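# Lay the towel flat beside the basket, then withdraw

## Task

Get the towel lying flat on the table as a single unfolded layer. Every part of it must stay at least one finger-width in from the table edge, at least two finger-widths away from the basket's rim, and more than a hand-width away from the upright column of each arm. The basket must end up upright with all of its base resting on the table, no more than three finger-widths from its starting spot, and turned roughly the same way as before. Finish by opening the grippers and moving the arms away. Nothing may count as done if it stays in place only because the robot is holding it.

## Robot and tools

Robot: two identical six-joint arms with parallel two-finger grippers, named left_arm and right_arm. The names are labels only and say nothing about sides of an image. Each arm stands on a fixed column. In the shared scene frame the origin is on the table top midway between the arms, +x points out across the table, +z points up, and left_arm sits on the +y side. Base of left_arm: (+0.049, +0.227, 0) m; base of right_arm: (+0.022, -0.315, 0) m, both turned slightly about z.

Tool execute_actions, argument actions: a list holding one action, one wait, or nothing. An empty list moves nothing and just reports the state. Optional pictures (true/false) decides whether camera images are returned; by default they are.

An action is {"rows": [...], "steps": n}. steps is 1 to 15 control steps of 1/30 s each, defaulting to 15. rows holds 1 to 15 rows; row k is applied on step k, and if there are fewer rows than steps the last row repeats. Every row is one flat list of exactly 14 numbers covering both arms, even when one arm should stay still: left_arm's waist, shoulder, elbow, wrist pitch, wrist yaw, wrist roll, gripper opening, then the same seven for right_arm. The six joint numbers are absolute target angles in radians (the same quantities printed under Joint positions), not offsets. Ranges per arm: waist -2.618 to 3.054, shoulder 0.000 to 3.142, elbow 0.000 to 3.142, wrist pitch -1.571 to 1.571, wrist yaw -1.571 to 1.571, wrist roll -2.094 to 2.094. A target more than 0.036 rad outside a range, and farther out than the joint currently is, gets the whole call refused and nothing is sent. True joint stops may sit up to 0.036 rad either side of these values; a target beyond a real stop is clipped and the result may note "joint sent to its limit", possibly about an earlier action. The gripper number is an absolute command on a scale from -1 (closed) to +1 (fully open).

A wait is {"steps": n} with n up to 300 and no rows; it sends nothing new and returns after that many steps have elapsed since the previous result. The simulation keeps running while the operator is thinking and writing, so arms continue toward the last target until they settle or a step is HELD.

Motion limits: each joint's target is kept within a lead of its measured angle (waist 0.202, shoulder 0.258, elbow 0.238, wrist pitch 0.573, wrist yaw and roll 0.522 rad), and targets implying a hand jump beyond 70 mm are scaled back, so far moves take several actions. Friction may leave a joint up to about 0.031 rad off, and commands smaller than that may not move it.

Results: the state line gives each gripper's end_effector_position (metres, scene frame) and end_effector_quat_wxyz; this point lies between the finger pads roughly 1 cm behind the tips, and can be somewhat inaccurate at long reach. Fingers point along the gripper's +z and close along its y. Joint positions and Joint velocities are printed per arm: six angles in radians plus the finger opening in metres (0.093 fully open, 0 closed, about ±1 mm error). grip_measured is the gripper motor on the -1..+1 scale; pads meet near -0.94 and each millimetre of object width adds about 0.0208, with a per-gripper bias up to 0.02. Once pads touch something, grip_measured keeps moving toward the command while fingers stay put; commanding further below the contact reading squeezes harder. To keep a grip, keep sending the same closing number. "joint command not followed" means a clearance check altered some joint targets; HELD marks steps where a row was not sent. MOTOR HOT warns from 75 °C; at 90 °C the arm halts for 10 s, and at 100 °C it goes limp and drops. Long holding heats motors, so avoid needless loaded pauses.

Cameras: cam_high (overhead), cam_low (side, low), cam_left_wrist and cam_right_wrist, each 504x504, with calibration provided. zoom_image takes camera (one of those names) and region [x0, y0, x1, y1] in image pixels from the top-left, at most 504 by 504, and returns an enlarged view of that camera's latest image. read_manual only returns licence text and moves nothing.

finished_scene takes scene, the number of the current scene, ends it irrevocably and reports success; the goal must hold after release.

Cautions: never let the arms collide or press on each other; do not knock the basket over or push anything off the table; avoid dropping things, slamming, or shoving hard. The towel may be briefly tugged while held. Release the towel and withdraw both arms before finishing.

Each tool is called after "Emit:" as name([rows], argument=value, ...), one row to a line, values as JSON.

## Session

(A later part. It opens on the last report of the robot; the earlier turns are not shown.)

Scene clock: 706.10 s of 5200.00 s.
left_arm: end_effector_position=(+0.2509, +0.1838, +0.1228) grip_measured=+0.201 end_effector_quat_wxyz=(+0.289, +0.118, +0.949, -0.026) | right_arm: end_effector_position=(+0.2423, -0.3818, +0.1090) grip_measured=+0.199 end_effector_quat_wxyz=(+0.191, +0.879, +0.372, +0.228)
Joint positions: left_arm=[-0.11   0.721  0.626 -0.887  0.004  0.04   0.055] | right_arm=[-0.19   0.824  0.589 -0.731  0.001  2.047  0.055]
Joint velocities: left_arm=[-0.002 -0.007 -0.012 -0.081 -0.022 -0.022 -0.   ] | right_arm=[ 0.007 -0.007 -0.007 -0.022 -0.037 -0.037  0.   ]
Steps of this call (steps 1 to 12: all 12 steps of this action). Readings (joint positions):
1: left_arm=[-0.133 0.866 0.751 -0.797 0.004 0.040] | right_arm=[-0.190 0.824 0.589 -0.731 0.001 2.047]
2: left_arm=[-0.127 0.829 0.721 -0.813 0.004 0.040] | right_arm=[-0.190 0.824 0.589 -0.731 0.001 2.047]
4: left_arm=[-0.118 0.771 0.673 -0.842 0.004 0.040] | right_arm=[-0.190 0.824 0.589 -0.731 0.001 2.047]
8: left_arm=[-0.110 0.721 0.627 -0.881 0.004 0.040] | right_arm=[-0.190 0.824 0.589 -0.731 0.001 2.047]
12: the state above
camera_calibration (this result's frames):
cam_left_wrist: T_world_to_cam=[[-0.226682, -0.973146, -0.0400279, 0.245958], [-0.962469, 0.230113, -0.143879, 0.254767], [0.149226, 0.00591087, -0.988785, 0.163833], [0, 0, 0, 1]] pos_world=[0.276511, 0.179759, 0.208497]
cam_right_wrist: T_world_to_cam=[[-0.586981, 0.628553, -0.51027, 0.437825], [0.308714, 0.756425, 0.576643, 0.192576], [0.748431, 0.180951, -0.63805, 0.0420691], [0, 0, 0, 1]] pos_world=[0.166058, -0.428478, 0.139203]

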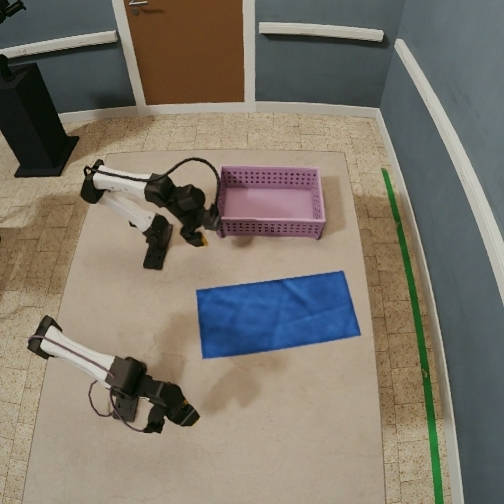

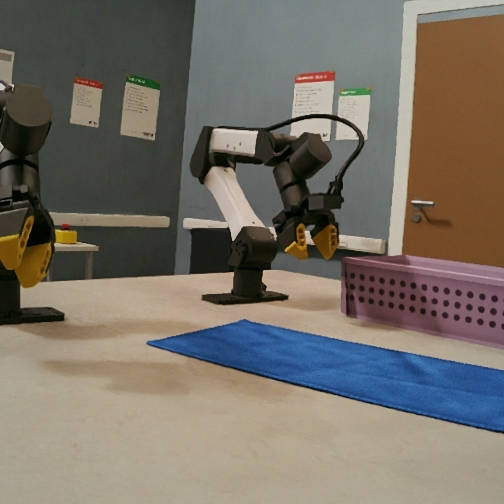

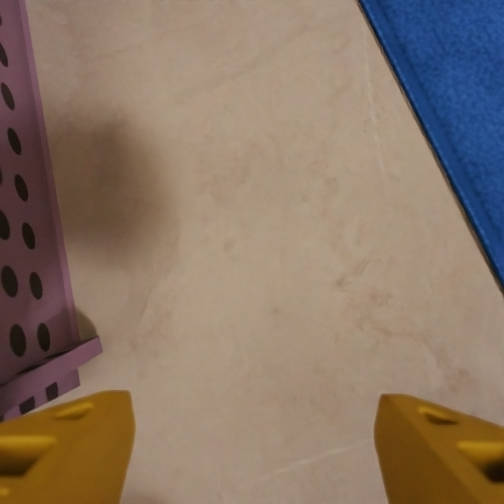

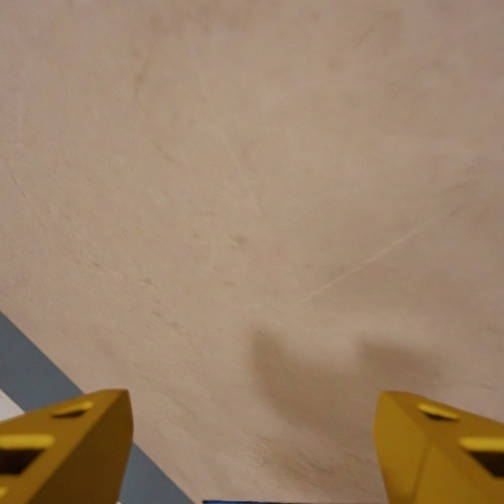

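Emit:
execute_actions([
  {"rows": [[-0.105,0.69,0.6,-0.93,0,0.045,0.2,-0.2,0.8,0.62,-0.73,0,2.05,0.2],[-0.11,0.675,0.6,-0.97,0,0.045,0.2,-0.2,0.8,0.62,-0.73,0,2.05,0.2],[-0.12,0.66,0.6,-1.02,0,0.045,0.2,-0.2,0.8,0.62,-0.73,0,2.05,0.2],[-0.13,0.645,0.6,-1.08,0,0.045,0.2,-0.2,0.8,0.62,-0.73,0,2.05,0.2],[-0.14,0.63,0.6,-1.14,0,0.045,0.2,-0.2,0.8,0.62,-0.73,0,2.05,0.2],[-0.15,0.615,0.6,-1.20,0,0.045,0.2,-0.2,0.8,0.62,-0.73,0,2.05,0.2],[-0.16,0.605,0.6,-1.25,0,0.045,0.2,-0.2,0.8,0.62,-0.73,0,2.05,0.2],[-0.17,0.6,0.6,-1.28,0,0.045,0.2,-0.2,0.8,0.62,-0.73,0,2.05,0.2],[-0.17,0.6,0.6,-1.30,0,0.045,0.2,-0.2,0.8,0.62,-0.73,0,2.05,0.2]], "steps": 15},
], pictures=false)

Emit:
execute_actions([
  {"steps": 10},
], pictures=false)

Emit:
finished_scene(scene=1)

Scene clock: 715.90 s of 5200.00 s.
left_arm: end_effector_position=(+0.1719, +0.1940, +0.0987) grip_measured=+0.201 end_effector_quat_wxyz=(+0.161, +0.147, +0.976, -0.019) | right_arm: end_effector_position=(+0.2423, -0.3818, +0.1090) grip_measured=+0.199 end_effector_quat_wxyz=(+0.191, +0.879, +0.372, +0.228)
Joint positions: left_arm=[-0.16   0.618  0.626 -1.254  0.003  0.04   0.055] | right_arm=[-0.19   0.824  0.589 -0.731  0.001  2.047  0.055]
Joint velocities: left_arm=[-0.012 -0.002 -0.002 -0.271 -0.022 -0.022  0.   ] | right_arm=[-0.002 -0.007 -0.022 -0.037  0.022  0.022 -0.   ]
Steps of this call (steps 1 to 15: the robot went on to your last target; steps 16 to 110: nothing new was sent; then 5.63 s passed at rest; steps 111 to 125: all 15 steps of this action). Readings (joint positions):
111: left_arm=[-0.110 0.721 0.626 -0.890 0.004 0.040] | right_arm=[-0.190 0.824 0.589 -0.731 0.001 2.047]
112: left_arm=[-0.110 0.717 0.626 -0.898 0.004 0.040] | right_arm=[-0.190 0.824 0.589 -0.731 0.001 2.047]
114: left_arm=[-0.112 0.695 0.626 -0.940 0.004 0.040] | right_arm=[-0.190 0.824 0.589 -0.731 0.001 2.047]
118: left_arm=[-0.145 0.633 0.626 -1.095 0.003 0.040] | right_arm=[-0.190 0.824 0.589 -0.731 0.001 2.047]
125: the state above

Scene clock: 716.23 s of 5200.00 s.
left_arm: end_effector_position=(+0.1653, +0.1958, +0.0965) grip_measured=+0.201 end_effector_quat_wxyz=(+0.146, +0.147, +0.978, -0.017) | right_arm: end_effector_position=(+0.2423, -0.3818, +0.1090) grip_measured=+0.199 end_effector_quat_wxyz=(+0.191, +0.879, +0.372, +0.228)
Joint positions: left_arm=[-0.16   0.618  0.626 -1.283  0.003  0.04   0.055] | right_arm=[-0.19   0.824  0.589 -0.731  0.001  2.047  0.055]
Joint velocities: left_arm=[-0.002 -0.012  0.002 -0.051  0.081  0.007  0.001] | right_arm=[-0.002 -0.007  0.007 -0.007  0.037  0.022 -0.   ]
Steps of this call (steps 1 to 10: the robot went on to your last target). Readings (joint positions):
1: left_arm=[-0.160 0.618 0.626 -1.261 0.003 0.040] | right_arm=[-0.190 0.824 0.589 -0.731 0.001 2.047]
2: left_arm=[-0.160 0.618 0.626 -1.266 0.003 0.040] | right_arm=[-0.190 0.824 0.589 -0.731 0.001 2.047]
4: left_arm=[-0.160 0.618 0.626 -1.275 0.003 0.040] | right_arm=[-0.190 0.824 0.589 -0.731 0.001 2.047]
8: left_arm=[-0.160 0.618 0.626 -1.282 0.003 0.040] | right_arm=[-0.190 0.824 0.589 -0.731 0.001 2.047]
10: the state above

The scene is finished: the task was done.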